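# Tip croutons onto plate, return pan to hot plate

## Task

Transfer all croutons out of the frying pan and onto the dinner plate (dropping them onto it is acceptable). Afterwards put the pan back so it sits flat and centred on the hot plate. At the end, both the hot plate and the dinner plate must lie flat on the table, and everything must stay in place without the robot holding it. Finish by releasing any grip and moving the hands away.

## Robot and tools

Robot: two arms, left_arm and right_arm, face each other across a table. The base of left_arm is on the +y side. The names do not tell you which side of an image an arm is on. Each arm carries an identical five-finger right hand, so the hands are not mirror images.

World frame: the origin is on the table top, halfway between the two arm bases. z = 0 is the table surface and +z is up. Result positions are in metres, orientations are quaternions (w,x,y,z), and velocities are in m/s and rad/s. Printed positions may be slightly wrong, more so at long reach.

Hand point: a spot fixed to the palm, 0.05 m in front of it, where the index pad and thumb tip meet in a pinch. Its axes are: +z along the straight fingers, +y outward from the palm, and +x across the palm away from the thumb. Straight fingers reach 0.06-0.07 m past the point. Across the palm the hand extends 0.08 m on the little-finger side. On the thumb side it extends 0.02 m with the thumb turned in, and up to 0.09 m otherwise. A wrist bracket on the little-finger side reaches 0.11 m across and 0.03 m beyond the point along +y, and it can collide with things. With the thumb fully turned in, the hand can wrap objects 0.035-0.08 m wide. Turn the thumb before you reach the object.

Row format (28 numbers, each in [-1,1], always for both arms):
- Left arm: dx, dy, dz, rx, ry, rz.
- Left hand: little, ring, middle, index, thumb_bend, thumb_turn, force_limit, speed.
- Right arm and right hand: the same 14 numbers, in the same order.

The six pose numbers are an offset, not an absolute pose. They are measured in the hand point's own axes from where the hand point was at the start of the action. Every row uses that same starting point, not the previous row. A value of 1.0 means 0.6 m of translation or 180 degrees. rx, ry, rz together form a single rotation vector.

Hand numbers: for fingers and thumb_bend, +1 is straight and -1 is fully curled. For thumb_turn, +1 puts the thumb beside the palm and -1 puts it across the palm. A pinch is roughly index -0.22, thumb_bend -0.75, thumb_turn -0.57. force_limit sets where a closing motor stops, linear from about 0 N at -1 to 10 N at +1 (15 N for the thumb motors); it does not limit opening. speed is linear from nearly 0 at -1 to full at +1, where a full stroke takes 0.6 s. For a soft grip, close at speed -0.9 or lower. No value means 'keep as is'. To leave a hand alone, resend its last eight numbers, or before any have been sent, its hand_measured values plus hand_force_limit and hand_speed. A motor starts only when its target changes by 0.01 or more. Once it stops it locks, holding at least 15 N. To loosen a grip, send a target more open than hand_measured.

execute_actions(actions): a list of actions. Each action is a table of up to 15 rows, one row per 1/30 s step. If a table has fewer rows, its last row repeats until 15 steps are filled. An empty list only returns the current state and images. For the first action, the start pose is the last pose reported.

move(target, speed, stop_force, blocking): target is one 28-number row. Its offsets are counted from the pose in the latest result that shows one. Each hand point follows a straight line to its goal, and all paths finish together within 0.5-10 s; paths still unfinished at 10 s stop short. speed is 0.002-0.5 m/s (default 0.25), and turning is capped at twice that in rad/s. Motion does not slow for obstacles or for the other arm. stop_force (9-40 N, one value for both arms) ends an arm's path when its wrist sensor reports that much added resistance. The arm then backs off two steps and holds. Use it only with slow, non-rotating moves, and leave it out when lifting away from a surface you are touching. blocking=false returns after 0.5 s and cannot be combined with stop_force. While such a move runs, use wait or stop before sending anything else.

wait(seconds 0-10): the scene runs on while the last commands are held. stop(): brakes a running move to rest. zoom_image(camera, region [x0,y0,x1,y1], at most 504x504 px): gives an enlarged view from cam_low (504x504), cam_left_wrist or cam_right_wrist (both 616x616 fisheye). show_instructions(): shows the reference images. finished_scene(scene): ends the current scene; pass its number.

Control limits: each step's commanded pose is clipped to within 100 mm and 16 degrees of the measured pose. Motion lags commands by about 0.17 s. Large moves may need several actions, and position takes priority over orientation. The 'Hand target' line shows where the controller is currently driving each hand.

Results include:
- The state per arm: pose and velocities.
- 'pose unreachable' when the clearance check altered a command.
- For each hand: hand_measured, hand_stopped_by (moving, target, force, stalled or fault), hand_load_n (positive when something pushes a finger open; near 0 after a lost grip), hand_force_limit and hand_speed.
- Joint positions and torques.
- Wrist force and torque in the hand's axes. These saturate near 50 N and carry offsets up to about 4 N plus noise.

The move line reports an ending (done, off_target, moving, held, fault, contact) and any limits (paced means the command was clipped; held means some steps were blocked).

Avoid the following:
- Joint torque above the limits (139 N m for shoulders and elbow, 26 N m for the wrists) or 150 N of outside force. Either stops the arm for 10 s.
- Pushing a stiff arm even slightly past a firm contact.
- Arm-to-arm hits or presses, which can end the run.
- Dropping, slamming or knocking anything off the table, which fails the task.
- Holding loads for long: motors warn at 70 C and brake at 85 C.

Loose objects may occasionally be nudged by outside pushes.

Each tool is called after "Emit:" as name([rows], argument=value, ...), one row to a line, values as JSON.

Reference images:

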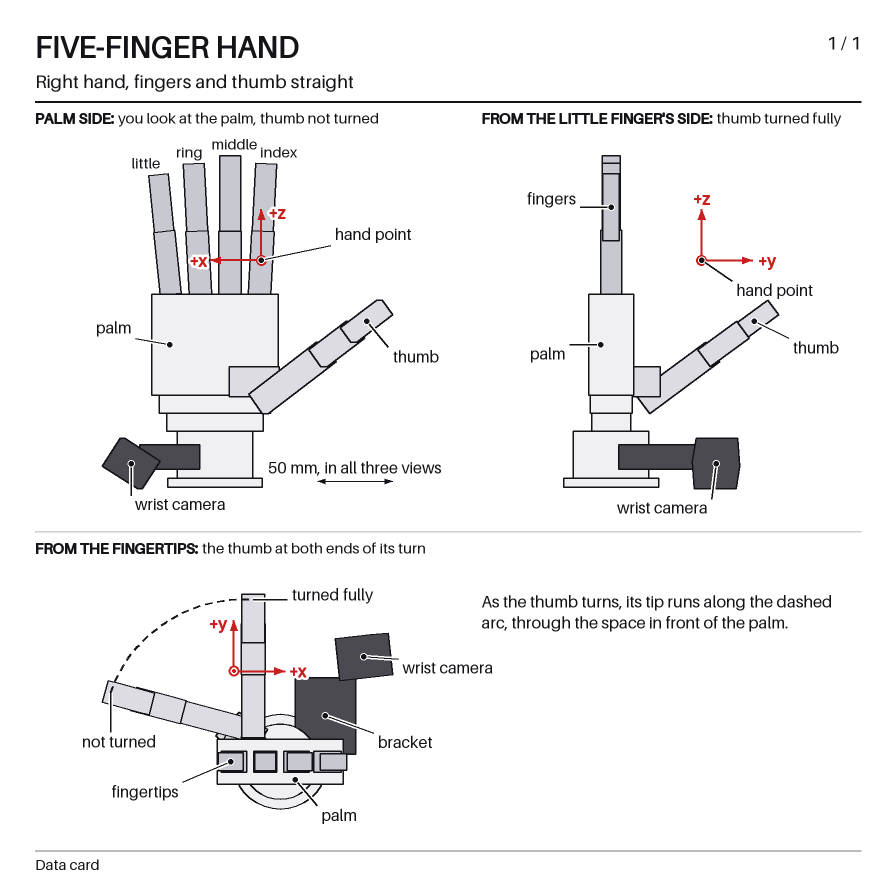

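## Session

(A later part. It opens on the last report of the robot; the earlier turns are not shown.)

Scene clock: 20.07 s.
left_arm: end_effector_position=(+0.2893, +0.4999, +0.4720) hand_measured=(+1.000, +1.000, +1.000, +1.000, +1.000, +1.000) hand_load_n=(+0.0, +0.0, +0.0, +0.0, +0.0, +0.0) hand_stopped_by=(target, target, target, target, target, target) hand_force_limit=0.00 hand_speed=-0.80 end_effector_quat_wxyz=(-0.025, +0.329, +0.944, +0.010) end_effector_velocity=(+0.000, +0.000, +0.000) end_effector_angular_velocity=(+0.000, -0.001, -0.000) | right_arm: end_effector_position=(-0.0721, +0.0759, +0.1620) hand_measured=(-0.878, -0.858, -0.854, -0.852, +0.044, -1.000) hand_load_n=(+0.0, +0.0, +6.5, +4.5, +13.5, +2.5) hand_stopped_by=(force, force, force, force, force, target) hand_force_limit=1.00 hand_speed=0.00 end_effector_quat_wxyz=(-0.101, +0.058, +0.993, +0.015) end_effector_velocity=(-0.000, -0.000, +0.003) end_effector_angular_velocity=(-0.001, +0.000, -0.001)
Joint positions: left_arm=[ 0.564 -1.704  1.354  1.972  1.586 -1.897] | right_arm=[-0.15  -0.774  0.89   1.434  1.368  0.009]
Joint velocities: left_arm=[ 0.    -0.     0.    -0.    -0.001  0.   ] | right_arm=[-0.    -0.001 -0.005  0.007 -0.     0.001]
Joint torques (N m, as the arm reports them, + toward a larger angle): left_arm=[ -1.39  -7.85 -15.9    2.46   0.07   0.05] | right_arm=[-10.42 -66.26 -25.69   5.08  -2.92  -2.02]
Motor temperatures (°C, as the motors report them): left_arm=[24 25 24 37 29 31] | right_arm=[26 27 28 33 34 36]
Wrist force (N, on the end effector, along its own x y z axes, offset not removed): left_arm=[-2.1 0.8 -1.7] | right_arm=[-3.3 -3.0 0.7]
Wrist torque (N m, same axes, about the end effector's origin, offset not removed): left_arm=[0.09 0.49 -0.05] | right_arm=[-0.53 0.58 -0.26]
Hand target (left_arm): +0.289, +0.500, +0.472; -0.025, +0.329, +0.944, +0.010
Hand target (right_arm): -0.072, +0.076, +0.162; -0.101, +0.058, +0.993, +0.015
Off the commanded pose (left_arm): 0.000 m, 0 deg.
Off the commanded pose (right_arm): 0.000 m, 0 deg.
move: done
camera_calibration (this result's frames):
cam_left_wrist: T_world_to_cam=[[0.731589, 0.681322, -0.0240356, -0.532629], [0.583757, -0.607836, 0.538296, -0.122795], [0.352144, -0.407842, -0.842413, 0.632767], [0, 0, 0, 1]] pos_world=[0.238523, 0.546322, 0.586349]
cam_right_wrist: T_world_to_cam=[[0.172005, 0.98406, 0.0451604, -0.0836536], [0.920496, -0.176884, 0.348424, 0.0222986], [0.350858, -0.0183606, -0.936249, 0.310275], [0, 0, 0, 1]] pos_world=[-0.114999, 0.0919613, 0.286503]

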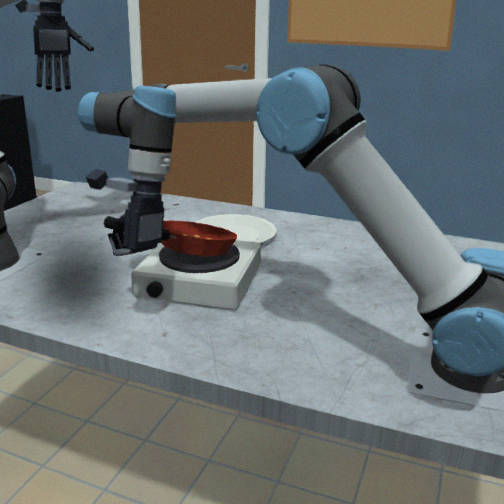

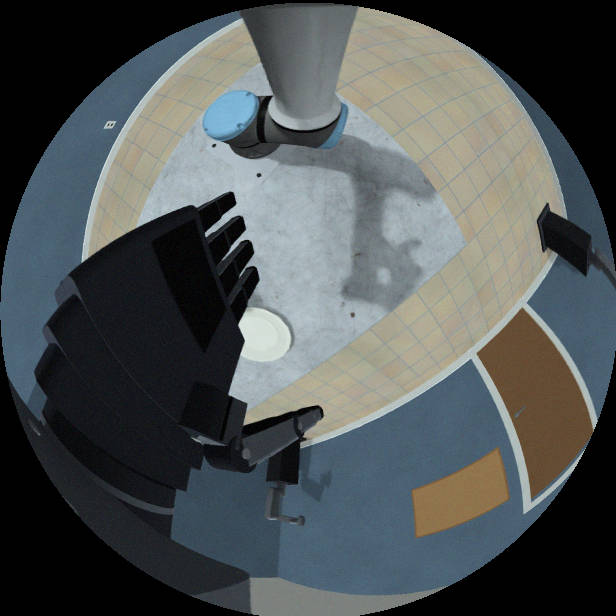

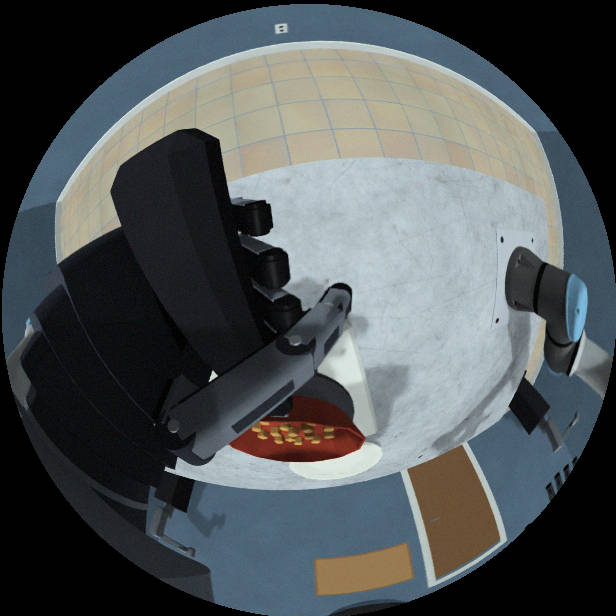

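Emit:
move(target=[0,0,0,0,0,0,1,1,1,1,1,1,0,-0.8,-0.02,0,0.09,0,0,0,-1,-1,-1,-1,-1,-1,1,0], speed=0.05)

Emit:
move(target=[0,0,0,0,0,0,1,1,1,1,1,1,0,-0.8,0,0,0,0,0,0,1,1,1,1,1,-1,1,0])

Emit:
move(target=[0,0,0,0,0,0,1,1,1,1,1,1,0,-0.8,0.04,-0.02,-0.2,0,0,0,1,1,1,1,1,-1,1,0], speed=0.15)

Emit:
move(target=[0.336,-0.735,0.29,0,0,-0.176,1,1,1,1,1,-1,1,0,-0.1,-0.65,-0.3,0,0,0,1,1,1,1,1,-1,1,0])

Scene clock: 24.17 s.
left_arm: end_effector_position=(+0.2893, +0.4999, +0.4720) hand_measured=(+1.000, +1.000, +1.000, +1.000, +1.000, +1.000) hand_load_n=(+0.0, +0.0, +0.0, +0.0, +0.0, +0.0) hand_stopped_by=(target, target, target, target, target, target) hand_force_limit=0.00 hand_speed=-0.80 end_effector_quat_wxyz=(-0.025, +0.329, +0.944, +0.010) end_effector_velocity=(-0.000, -0.000, -0.000) end_effector_angular_velocity=(-0.001, +0.001, -0.000) | right_arm: end_effector_position=(-0.0711, +0.0768, +0.1071) hand_measured=(-0.878, -0.858, -0.854, -0.852, +0.044, -1.000) hand_load_n=(+0.0, +0.0, +6.5, +4.0, +13.5, +2.5) hand_stopped_by=(force, force, force, force, force, target) hand_force_limit=1.00 hand_speed=0.00 end_effector_quat_wxyz=(-0.101, +0.058, +0.993, +0.015) end_effector_velocity=(-0.000, +0.000, -0.003) end_effector_angular_velocity=(+0.001, +0.000, +0.001)
Joint positions: left_arm=[ 0.564 -1.704  1.354  1.972  1.586 -1.897] | right_arm=[-0.151 -0.743  0.977  1.317  1.368  0.008]
Joint velocities: left_arm=[-0.    -0.     0.    -0.     0.001 -0.   ] | right_arm=[-0.     0.002  0.004 -0.006 -0.    -0.001]
Joint torques (N m, as the arm reports them, + toward a larger angle): left_arm=[ -2.15  -7.22 -16.3    2.54  -0.16  -0.03] | right_arm=[-11.67 -42.5  -12.61   0.64  -0.25  -1.97]
Motor temperatures (°C, as the motors report them): left_arm=[24 25 24 37 29 31] | right_arm=[26 27 28 33 34 36]
Wrist force (N, on the end effector, along its own x y z axes, offset not removed): left_arm=[0.0 0.0 -0.4] | right_arm=[1.5 -3.4 0.6]
Wrist torque (N m, same axes, about the end effector's origin, offset not removed): left_arm=[-0.08 0.21 0.04] | right_arm=[-0.69 0.01 0.15]
Hand target (left_arm): +0.289, +0.500, +0.472; -0.025, +0.329, +0.944, +0.010
Hand target (right_arm): -0.071, +0.077, +0.107; -0.101, +0.058, +0.993, +0.015
Off the commanded pose (left_arm): 0.000 m, 0 deg.
Off the commanded pose (right_arm): 0.000 m, 0 deg.
move: done
camera_calibration (this result's frames):
cam_right_wrist: T_world_to_cam=[[0.172, 0.984063, 0.0451163, -0.0822354], [0.920489, -0.176864, 0.348453, 0.0407467], [0.350879, -0.0184049, -0.93624, 0.258548], [0, 0, 0, 1]] pos_world=[-0.114081, 0.09289, 0.231575]

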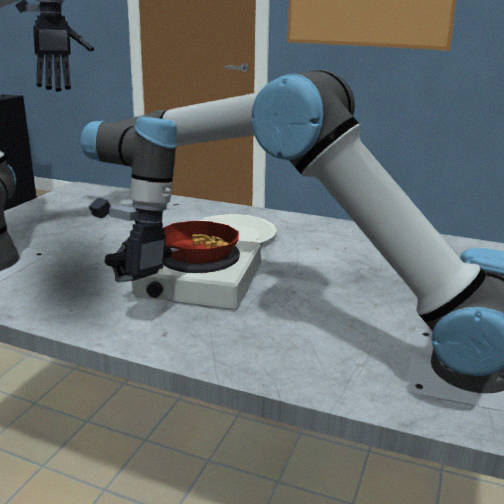

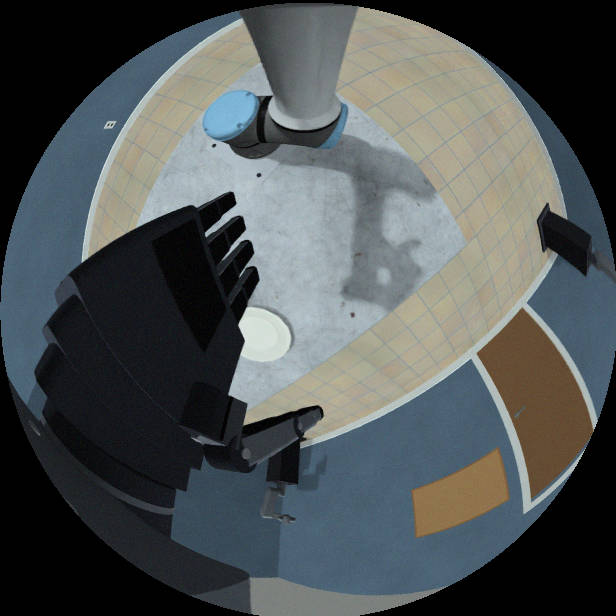

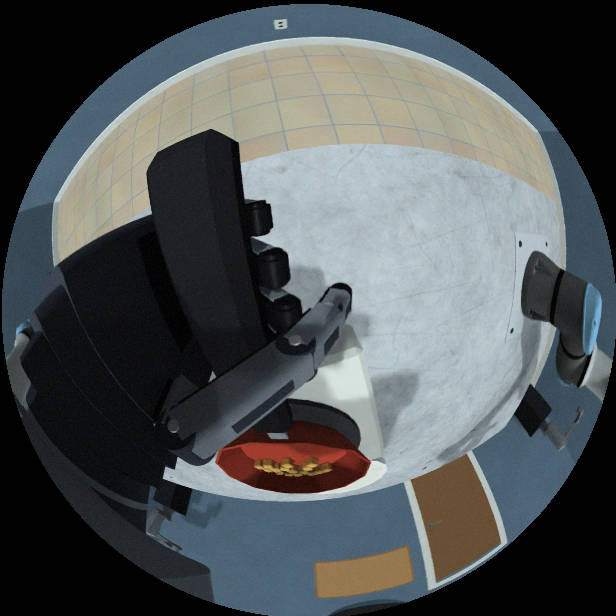

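Scene clock: 25.57 s.
left_arm: end_effector_position=(+0.2893, +0.4999, +0.4720) hand_measured=(+1.000, +1.000, +1.000, +1.000, +1.000, +1.000) hand_load_n=(+0.0, +0.0, +0.0, +0.0, +0.0, +0.0) hand_stopped_by=(target, target, target, target, target, target) hand_force_limit=0.00 hand_speed=-0.80 end_effector_quat_wxyz=(-0.025, +0.329, +0.944, +0.010) end_effector_velocity=(+0.000, -0.000, +0.000) end_effector_angular_velocity=(+0.001, -0.001, -0.001) | right_arm: end_effector_position=(-0.0711, +0.0768, +0.1071) hand_measured=(+1.000, +1.000, +1.000, +1.000, +1.000, -1.000) hand_load_n=(+0.0, +0.0, +0.0, +0.0, +0.0, +0.0) hand_stopped_by=(target, target, target, target, target, target) hand_force_limit=1.00 hand_speed=0.00 end_effector_quat_wxyz=(-0.101, +0.058, +0.993, +0.015) end_effector_velocity=(+0.000, -0.000, -0.001) end_effector_angular_velocity=(-0.001, -0.000, -0.001)
Joint positions: left_arm=[ 0.564 -1.704  1.354  1.972  1.586 -1.897] | right_arm=[-0.151 -0.743  0.977  1.317  1.368  0.008]
Joint velocities: left_arm=[-0.001  0.    -0.     0.    -0.001  0.   ] | right_arm=[-0.     0.001  0.001 -0.     0.001  0.001]
Joint torques (N m, as the arm reports them, + toward a larger angle): left_arm=[ -2.4   -8.58 -15.85   2.67   0.14  -0.02] | right_arm=[ -6.05 -64.26 -26.01   4.15  -0.43  -1.63]
Motor temperatures (°C, as the motors report them): left_arm=[24 25 24 37 29 31] | right_arm=[26 27 28 33 34 36]
Wrist force (N, on the end effector, along its own x y z axes, offset not removed): left_arm=[-1.1 1.2 0.0] | right_arm=[-1.2 -3.5 -2.0]
Wrist torque (N m, same axes, about the end effector's origin, offset not removed): left_arm=[0.04 0.38 0.03] | right_arm=[-0.36 0.35 -0.13]
Hand target (left_arm): +0.289, +0.500, +0.472; -0.025, +0.329, +0.944, +0.010
Hand target (right_arm): -0.071, +0.077, +0.107; -0.101, +0.058, +0.993, +0.015
Off the commanded pose (left_arm): 0.000 m, 0 deg.
Off the commanded pose (right_arm): 0.000 m, 0 deg.
move: done
camera_calibration (this result's frames):
cam_left_wrist: T_world_to_cam=[[0.731589, 0.681322, -0.0240354, -0.532629], [0.583757, -0.607836, 0.538297, -0.122795], [0.352144, -0.407843, -0.842413, 0.632767], [0, 0, 0, 1]] pos_world=[0.238523, 0.546322, 0.586349]
cam_right_wrist: T_world_to_cam=[[0.172019, 0.98406, 0.0451144, -0.0822375], [0.920486, -0.176881, 0.348453, 0.0407349], [0.350879, -0.0184135, -0.93624, 0.258543], [0, 0, 0, 1]] pos_world=[-0.114067, 0.0928925, 0.231574]

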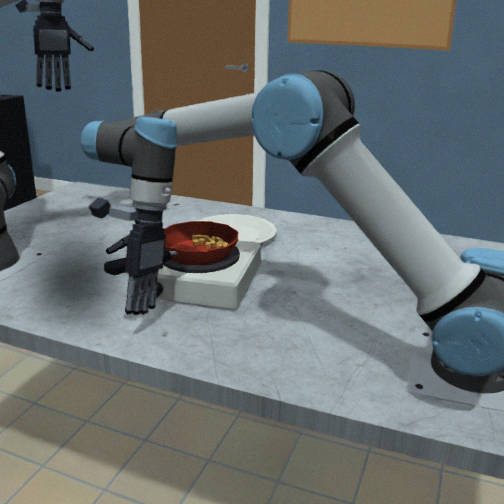

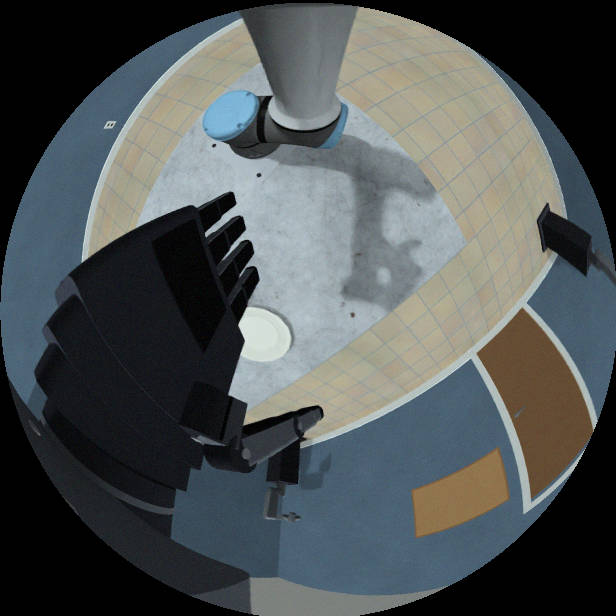

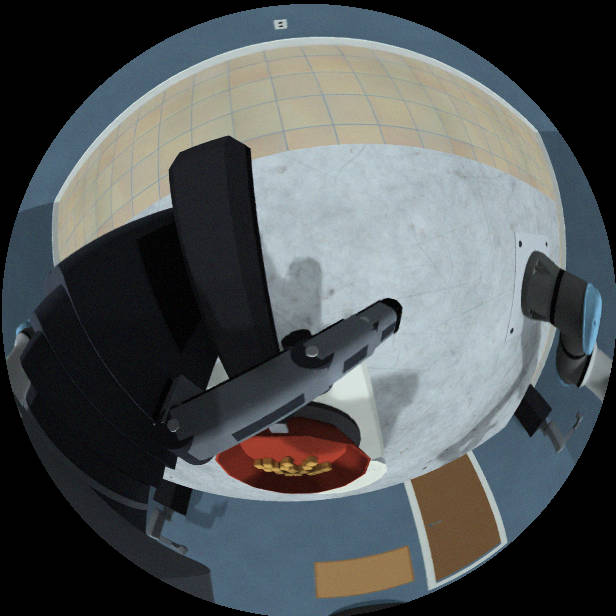

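Scene clock: 27.00 s.
left_arm: end_effector_position=(+0.2893, +0.4999, +0.4720) hand_measured=(+1.000, +1.000, +1.000, +1.000, +1.000, +1.000) hand_load_n=(+0.0, +0.0, +0.0, +0.0, +0.0, +0.0) hand_stopped_by=(target, target, target, target, target, target) hand_force_limit=0.00 hand_speed=-0.80 end_effector_quat_wxyz=(-0.025, +0.329, +0.944, +0.010) end_effector_velocity=(-0.000, -0.000, -0.000) end_effector_angular_velocity=(-0.001, +0.001, +0.000) | right_arm: end_effector_position=(-0.0720, +0.0625, +0.2289) hand_measured=(+1.000, +1.000, +1.000, +1.000, +1.000, -1.000) hand_load_n=(+0.0, +0.0, +0.0, +0.0, +0.0, +0.0) hand_stopped_by=(target, target, target, target, target, target) hand_force_limit=1.00 hand_speed=0.00 end_effector_quat_wxyz=(-0.101, +0.058, +0.993, +0.015) end_effector_velocity=(+0.000, -0.000, +0.003) end_effector_angular_velocity=(-0.000, -0.000, +0.001)
Joint positions: left_arm=[ 0.564 -1.704  1.354  1.972  1.586 -1.897] | right_arm=[-0.152 -0.827  0.812  1.565  1.368  0.006]
Joint velocities: left_arm=[ 0.     0.    -0.    -0.     0.001 -0.   ] | right_arm=[-0.    -0.    -0.008  0.008  0.    -0.001]
Joint torques (N m, as the arm reports them, + toward a larger angle): left_arm=[ -2.86  -9.51 -14.84   2.56  -0.2    0.12] | right_arm=[-10.62 -60.19 -25.1    3.83   1.58  -2.  ]
Motor temperatures (°C, as the motors report them): left_arm=[24 25 24 37 29 31] | right_arm=[26 27 28 33 34 36]
Wrist force (N, on the end effector, along its own x y z axes, offset not removed): left_arm=[0.1 1.1 -1.1] | right_arm=[-4.5 -1.6 -1.1]
Wrist torque (N m, same axes, about the end effector's origin, offset not removed): left_arm=[0.14 0.22 0.20] | right_arm=[-0.39 0.84 -0.41]
Hand target (left_arm): +0.289, +0.500, +0.472; -0.025, +0.329, +0.944, +0.010
Hand target (right_arm): -0.072, +0.063, +0.229; -0.101, +0.058, +0.993, +0.015
Off the commanded pose (left_arm): 0.000 m, 0 deg.
Off the commanded pose (right_arm): 0.000 m, 0 deg.
move: done
camera_calibration (this result's frames):
cam_left_wrist: T_world_to_cam=[[0.731589, 0.681322, -0.0240357, -0.532629], [0.583757, -0.607836, 0.538297, -0.122795], [0.352144, -0.407843, -0.842413, 0.632767], [0, 0, 0, 1]] pos_world=[0.238523, 0.546322, 0.586349]
cam_right_wrist: T_world_to_cam=[[0.172032, 0.984051, 0.0452665, -0.0735668], [0.92053, -0.17695, 0.348301, -0.0033327], [0.350756, -0.0182499, -0.936289, 0.37262], [0, 0, 0, 1]] pos_world=[-0.114975, 0.078604, 0.353371]

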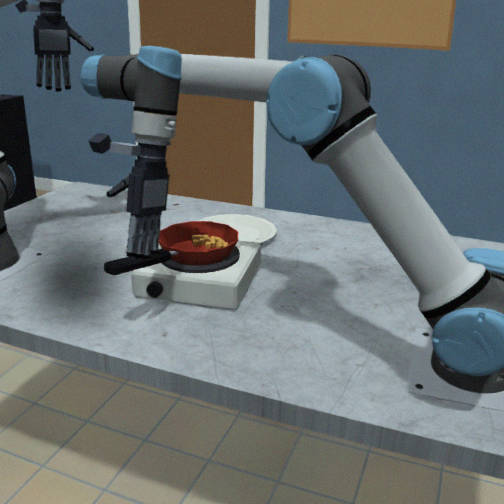

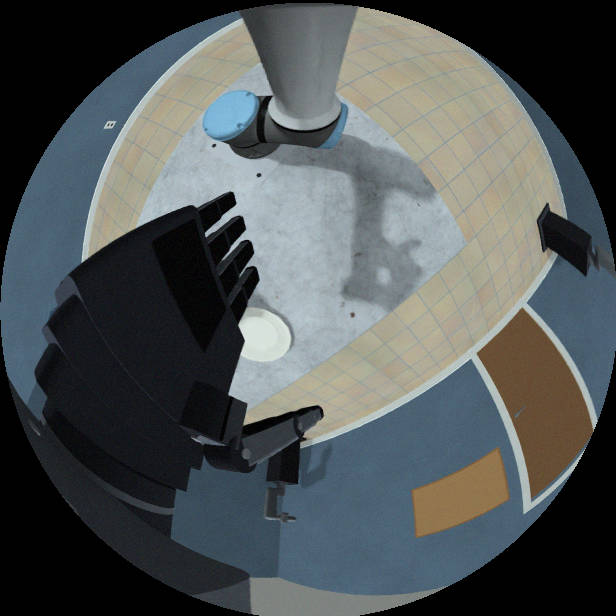

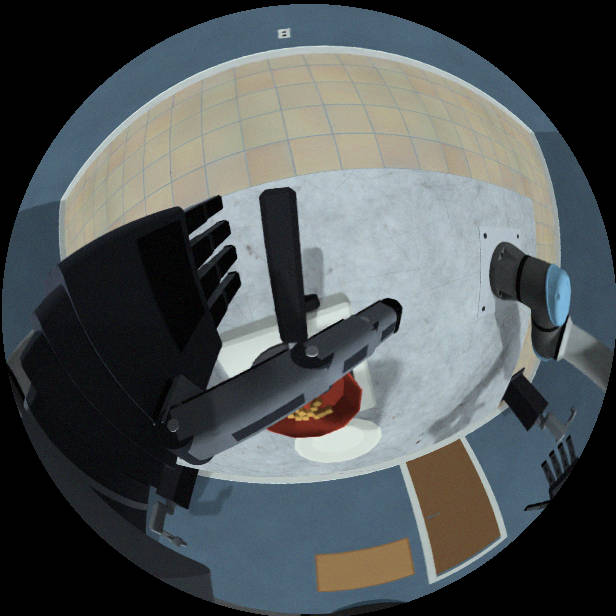

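Scene clock: 29.80 s.
left_arm: end_effector_position=(-0.1483, +0.2870, +0.3078) hand_measured=(+1.000, +1.000, +1.000, +1.000, +1.000, -1.000) hand_load_n=(+0.0, +0.0, +0.0, +0.0, +0.0, +0.0) hand_stopped_by=(target, target, target, target, target, target) hand_force_limit=1.00 hand_speed=0.00 end_effector_quat_wxyz=(-0.020, +0.060, +0.998, +0.017) end_effector_velocity=(-0.002, -0.001, -0.001) end_effector_angular_velocity=(+0.001, -0.000, +0.002) | right_arm: end_effector_position=(-0.0247, -0.3389, +0.3855) hand_measured=(+1.000, +1.000, +1.000, +1.000, +1.000, -1.000) hand_load_n=(+0.0, +0.0, +0.0, +0.0, +0.0, +0.0) hand_stopped_by=(target, target, target, target, target, target) hand_force_limit=1.00 hand_speed=0.00 end_effector_quat_wxyz=(-0.100, +0.058, +0.993, +0.015) end_effector_velocity=(+0.001, -0.003, +0.001) end_effector_angular_velocity=(+0.003, +0.006, +0.004)
Joint positions: left_arm=[-0.848 -1.382  1.439  1.509  1.623 -3.862] | right_arm=[-0.705 -1.931  1.761  1.832  1.389 -0.557]
Joint velocities: left_arm=[-0.002  0.005 -0.005 -0.     0.    -0.003] | right_arm=[-0.034 -0.013  0.008  0.013 -0.003 -0.039]
Joint torques (N m, as the arm reports them, + toward a larger angle): left_arm=[-14.96 -15.66 -21.62   1.31  -2.18  -2.75] | right_arm=[-10.38 -16.32 -10.09   4.17  -2.83  -2.06]
Motor temperatures (°C, as the motors report them): left_arm=[24 25 24 37 29 31] | right_arm=[26 27 28 33 34 36]
Wrist force (N, on the end effector, along its own x y z axes, offset not removed): left_arm=[0.0 1.1 -2.1] | right_arm=[0.5 -1.8 0.1]
Wrist torque (N m, same axes, about the end effector's origin, offset not removed): left_arm=[0.24 0.21 0.12] | right_arm=[-0.46 0.10 0.09]
Hand target (left_arm): -0.149, +0.287, +0.308; -0.020, +0.059, +0.998, +0.017
Hand target (right_arm): -0.024, -0.339, +0.386; -0.101, +0.058, +0.993, +0.015
Off the commanded pose (left_arm): 0.002 m, 0 deg.
Off the commanded pose (right_arm): 0.000 m, 0 deg.
move: done
camera_calibration (this result's frames):
cam_left_wrist: T_world_to_cam=[[0.265945, 0.963969, 0.00613433, -0.230806], [0.807763, -0.226314, 0.544335, 0.0134867], [0.52611, -0.139808, -0.838845, 0.50946], [0, 0, 0, 1]] pos_world=[-0.217544, 0.296769, 0.421432]
cam_right_wrist: T_world_to_cam=[[0.172337, 0.984042, 0.0442774, 0.306571], [0.920314, -0.176875, 0.348909, -0.172717], [0.351173, -0.0193807, -0.93611, 0.494908], [0, 0, 0, 1]] pos_world=[-0.0676777, -0.322637, 0.509977]

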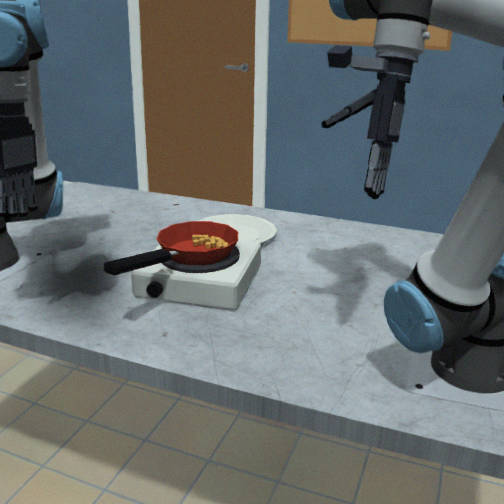

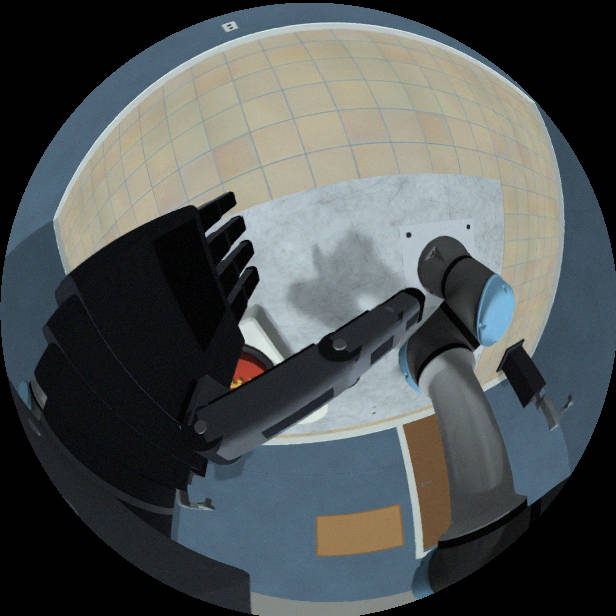

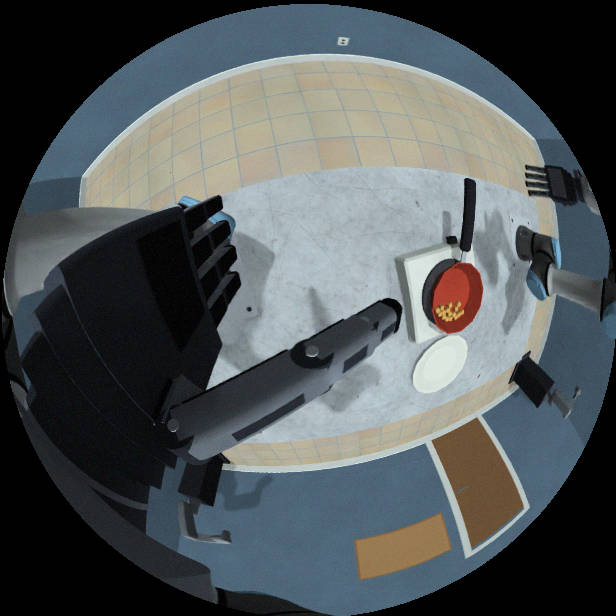

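Emit:
move(target=[-0.18,-0.43,0.13,0.51,0,0,1,1,1,1,1,-1,1,0,0,0,0,0,0,0,1,1,1,1,1,-1,1,0])

Emit:
move(target=[0,0.1,0,0,0,-0.04,1,1,1,1,1,-1,1,0,0,0,0,0,0,0,1,1,1,1,1,-1,1,0], speed=0.1)

Scene clock: 36.33 s.
left_arm: end_effector_position=(-0.0756, +0.0207, +0.2171) hand_measured=(+1.000, +1.000, +1.000, +1.000, +1.000, -1.000) hand_load_n=(+0.0, +0.0, +0.0, +0.0, +0.0, +0.0) hand_stopped_by=(target, target, target, target, target, target) hand_force_limit=1.00 hand_speed=0.00 end_effector_quat_wxyz=(-0.058, +0.028, +0.707, -0.704) end_effector_velocity=(-0.001, -0.002, -0.001) end_effector_angular_velocity=(-0.016, +0.002, -0.005) | right_arm: end_effector_position=(-0.0247, -0.3389, +0.3855) hand_measured=(+1.000, +1.000, +1.000, +1.000, +1.000, -1.000) hand_load_n=(+0.0, +0.0, +0.0, +0.0, +0.0, +0.0) hand_stopped_by=(target, target, target, target, target, target) hand_force_limit=1.00 hand_speed=0.00 end_effector_quat_wxyz=(-0.100, +0.058, +0.993, +0.015) end_effector_velocity=(-0.000, +0.000, +0.000) end_effector_angular_velocity=(+0.000, -0.000, +0.000)
Joint positions: left_arm=[-0.732 -1.702  2.253 -0.549  0.968 -3.185] | right_arm=[-0.705 -1.931  1.761  1.832  1.389 -0.557]
Joint velocities: left_arm=[ 0.004  0.006  0.01  -0.036  0.009  0.011] | right_arm=[ 0. -0. -0.  0. -0. -0.]
Joint torques (N m, as the arm reports them, + toward a larger angle): left_arm=[ 14.22  -1.12 -13.31  -3.47   2.59   2.75] | right_arm=[ 13.27   7.93 -26.21   0.99   1.66   2.06]
Motor temperatures (°C, as the motors report them): left_arm=[24 25 24 37 29 31] | right_arm=[26 27 28 33 34 36]
Wrist force (N, on the end effector, along its own x y z axes, offset not removed): left_arm=[-1.7 1.7 -0.9] | right_arm=[0.7 -2.3 -1.1]
Wrist torque (N m, same axes, about the end effector's origin, offset not removed): left_arm=[0.18 0.37 0.06] | right_arm=[-0.43 0.01 0.13]
Hand target (left_arm): -0.076, +0.020, +0.217; -0.058, +0.028, +0.706, -0.705
Hand target (right_arm): -0.025, -0.339, +0.386; -0.100, +0.058, +0.993, +0.015
Off the commanded pose (left_arm): 0.001 m, 0 deg.
Off the commanded pose (right_arm): 0.000 m, 0 deg.
move: done
camera_calibration (this result's frames):
cam_left_wrist: T_world_to_cam=[[0.104318, -0.0298993, -0.994094, 0.232615], [0.873653, 0.480381, 0.0772309, 0.0356511], [0.475235, -0.87655, 0.0762341, 0.170696], [0, 0, 0, 1]] pos_world=[-0.136533, 0.139453, 0.215475]
cam_right_wrist: T_world_to_cam=[[0.172337, 0.984042, 0.0442776, 0.306572], [0.920314, -0.176875, 0.348908, -0.172717], [0.351172, -0.0193803, -0.93611, 0.494909], [0, 0, 0, 1]] pos_world=[-0.0676775, -0.322637, 0.509977]

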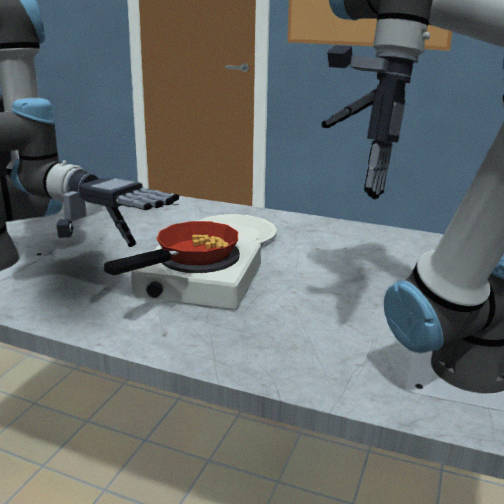

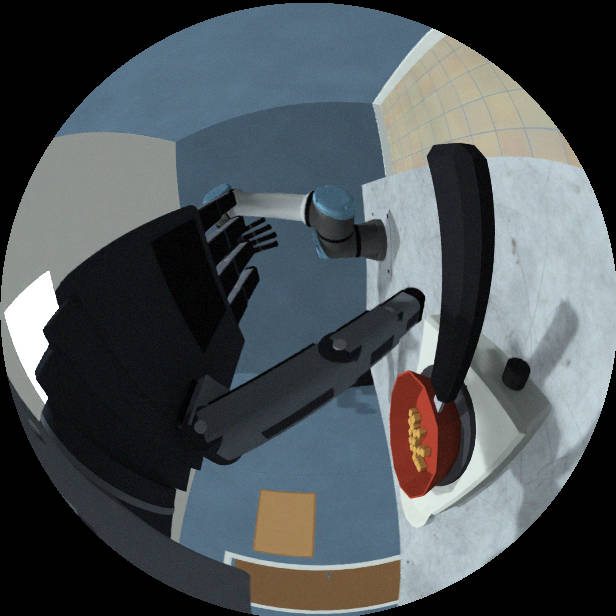

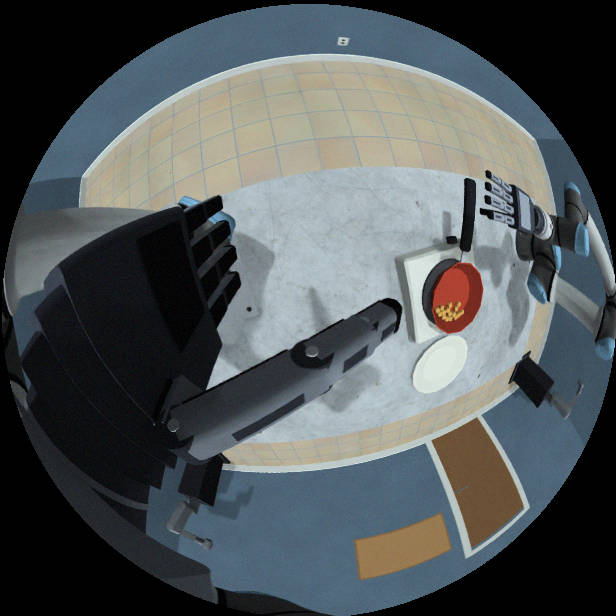

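Scene clock: 37.53 s.
left_arm: end_effector_position=(-0.0781, +0.0211, +0.1575) hand_measured=(+1.000, +1.000, +1.000, +1.000, +1.000, -1.000) hand_load_n=(+0.0, +0.0, +0.0, +0.0, -0.5, -1.5) hand_stopped_by=(target, target, target, target, target, target) hand_force_limit=1.00 hand_speed=0.00 end_effector_quat_wxyz=(+0.102, +0.017, -0.707, +0.699) end_effector_velocity=(+0.000, -0.000, -0.003) end_effector_angular_velocity=(-0.001, +0.005, +0.002) | right_arm: end_effector_position=(-0.0247, -0.3389, +0.3855) hand_measured=(+1.000, +1.000, +1.000, +1.000, +1.000, -1.000) hand_load_n=(+0.0, +0.0, +0.0, +0.0, +0.0, +0.0) hand_stopped_by=(target, target, target, target, target, target) hand_force_limit=1.00 hand_speed=0.00 end_effector_quat_wxyz=(-0.100, +0.058, +0.993, +0.015) end_effector_velocity=(-0.000, -0.000, -0.000) end_effector_angular_velocity=(-0.000, +0.000, +0.001)
Joint positions: left_arm=[-0.716 -1.597  2.34  -0.741  0.984 -3.311] | right_arm=[-0.705 -1.931  1.761  1.832  1.389 -0.557]
Joint velocities: left_arm=[ 0.001  0.007  0.004 -0.012 -0.001 -0.004] | right_arm=[-0.     0.     0.    -0.    -0.    -0.001]
Joint torques (N m, as the arm reports them, + toward a larger angle): left_arm=[13.2  -7.01 -9.54 -3.64  1.98 -1.95] | right_arm=[ 13.29   7.62 -26.17   1.1    1.62   1.89]
Motor temperatures (°C, as the motors report them): left_arm=[24 25 24 37 29 31] | right_arm=[26 27 28 33 34 36]
Wrist force (N, on the end effector, along its own x y z axes, offset not removed): left_arm=[0.1 -0.4 -0.4] | right_arm=[0.9 -3.6 1.3]
Wrist torque (N m, same axes, about the end effector's origin, offset not removed): left_arm=[0.01 0.24 0.01] | right_arm=[-0.78 0.01 0.03]
Hand target (left_arm): -0.078, +0.021, +0.157; -0.102, -0.017, +0.707, -0.699
Hand target (right_arm): -0.025, -0.339, +0.386; -0.100, +0.058, +0.993, +0.015
Off the commanded pose (left_arm): 0.000 m, 0 deg.
Off the commanded pose (right_arm): 0.000 m, 0 deg.
move: done
camera_calibration (this result's frames):
cam_left_wrist: T_world_to_cam=[[-0.0195501, -0.0145923, -0.999702, 0.164577], [0.876852, 0.480153, -0.0241563, 0.0584729], [0.480363, -0.877063, 0.00340823, 0.188637], [0, 0, 0, 1]] pos_world=[-0.138669, 0.139772, 0.165297]
cam_right_wrist: T_world_to_cam=[[0.172337, 0.984042, 0.0442777, 0.306572], [0.920314, -0.176875, 0.348909, -0.172717], [0.351172, -0.0193804, -0.93611, 0.494909], [0, 0, 0, 1]] pos_world=[-0.0676775, -0.322637, 0.509977]

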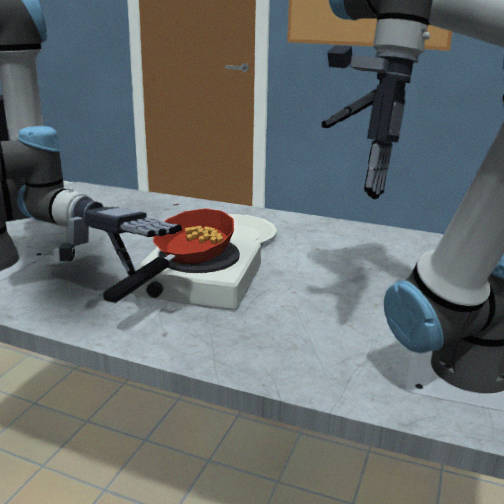

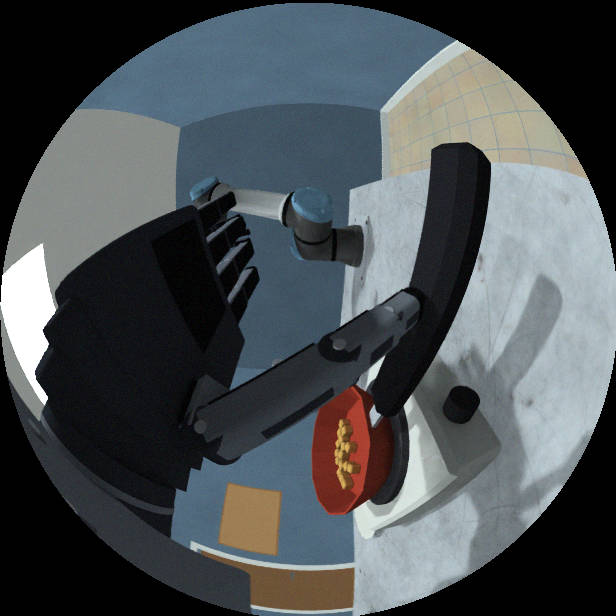

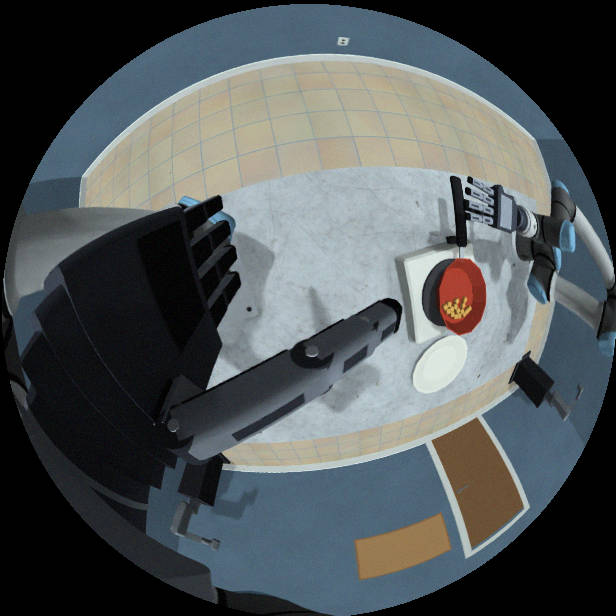

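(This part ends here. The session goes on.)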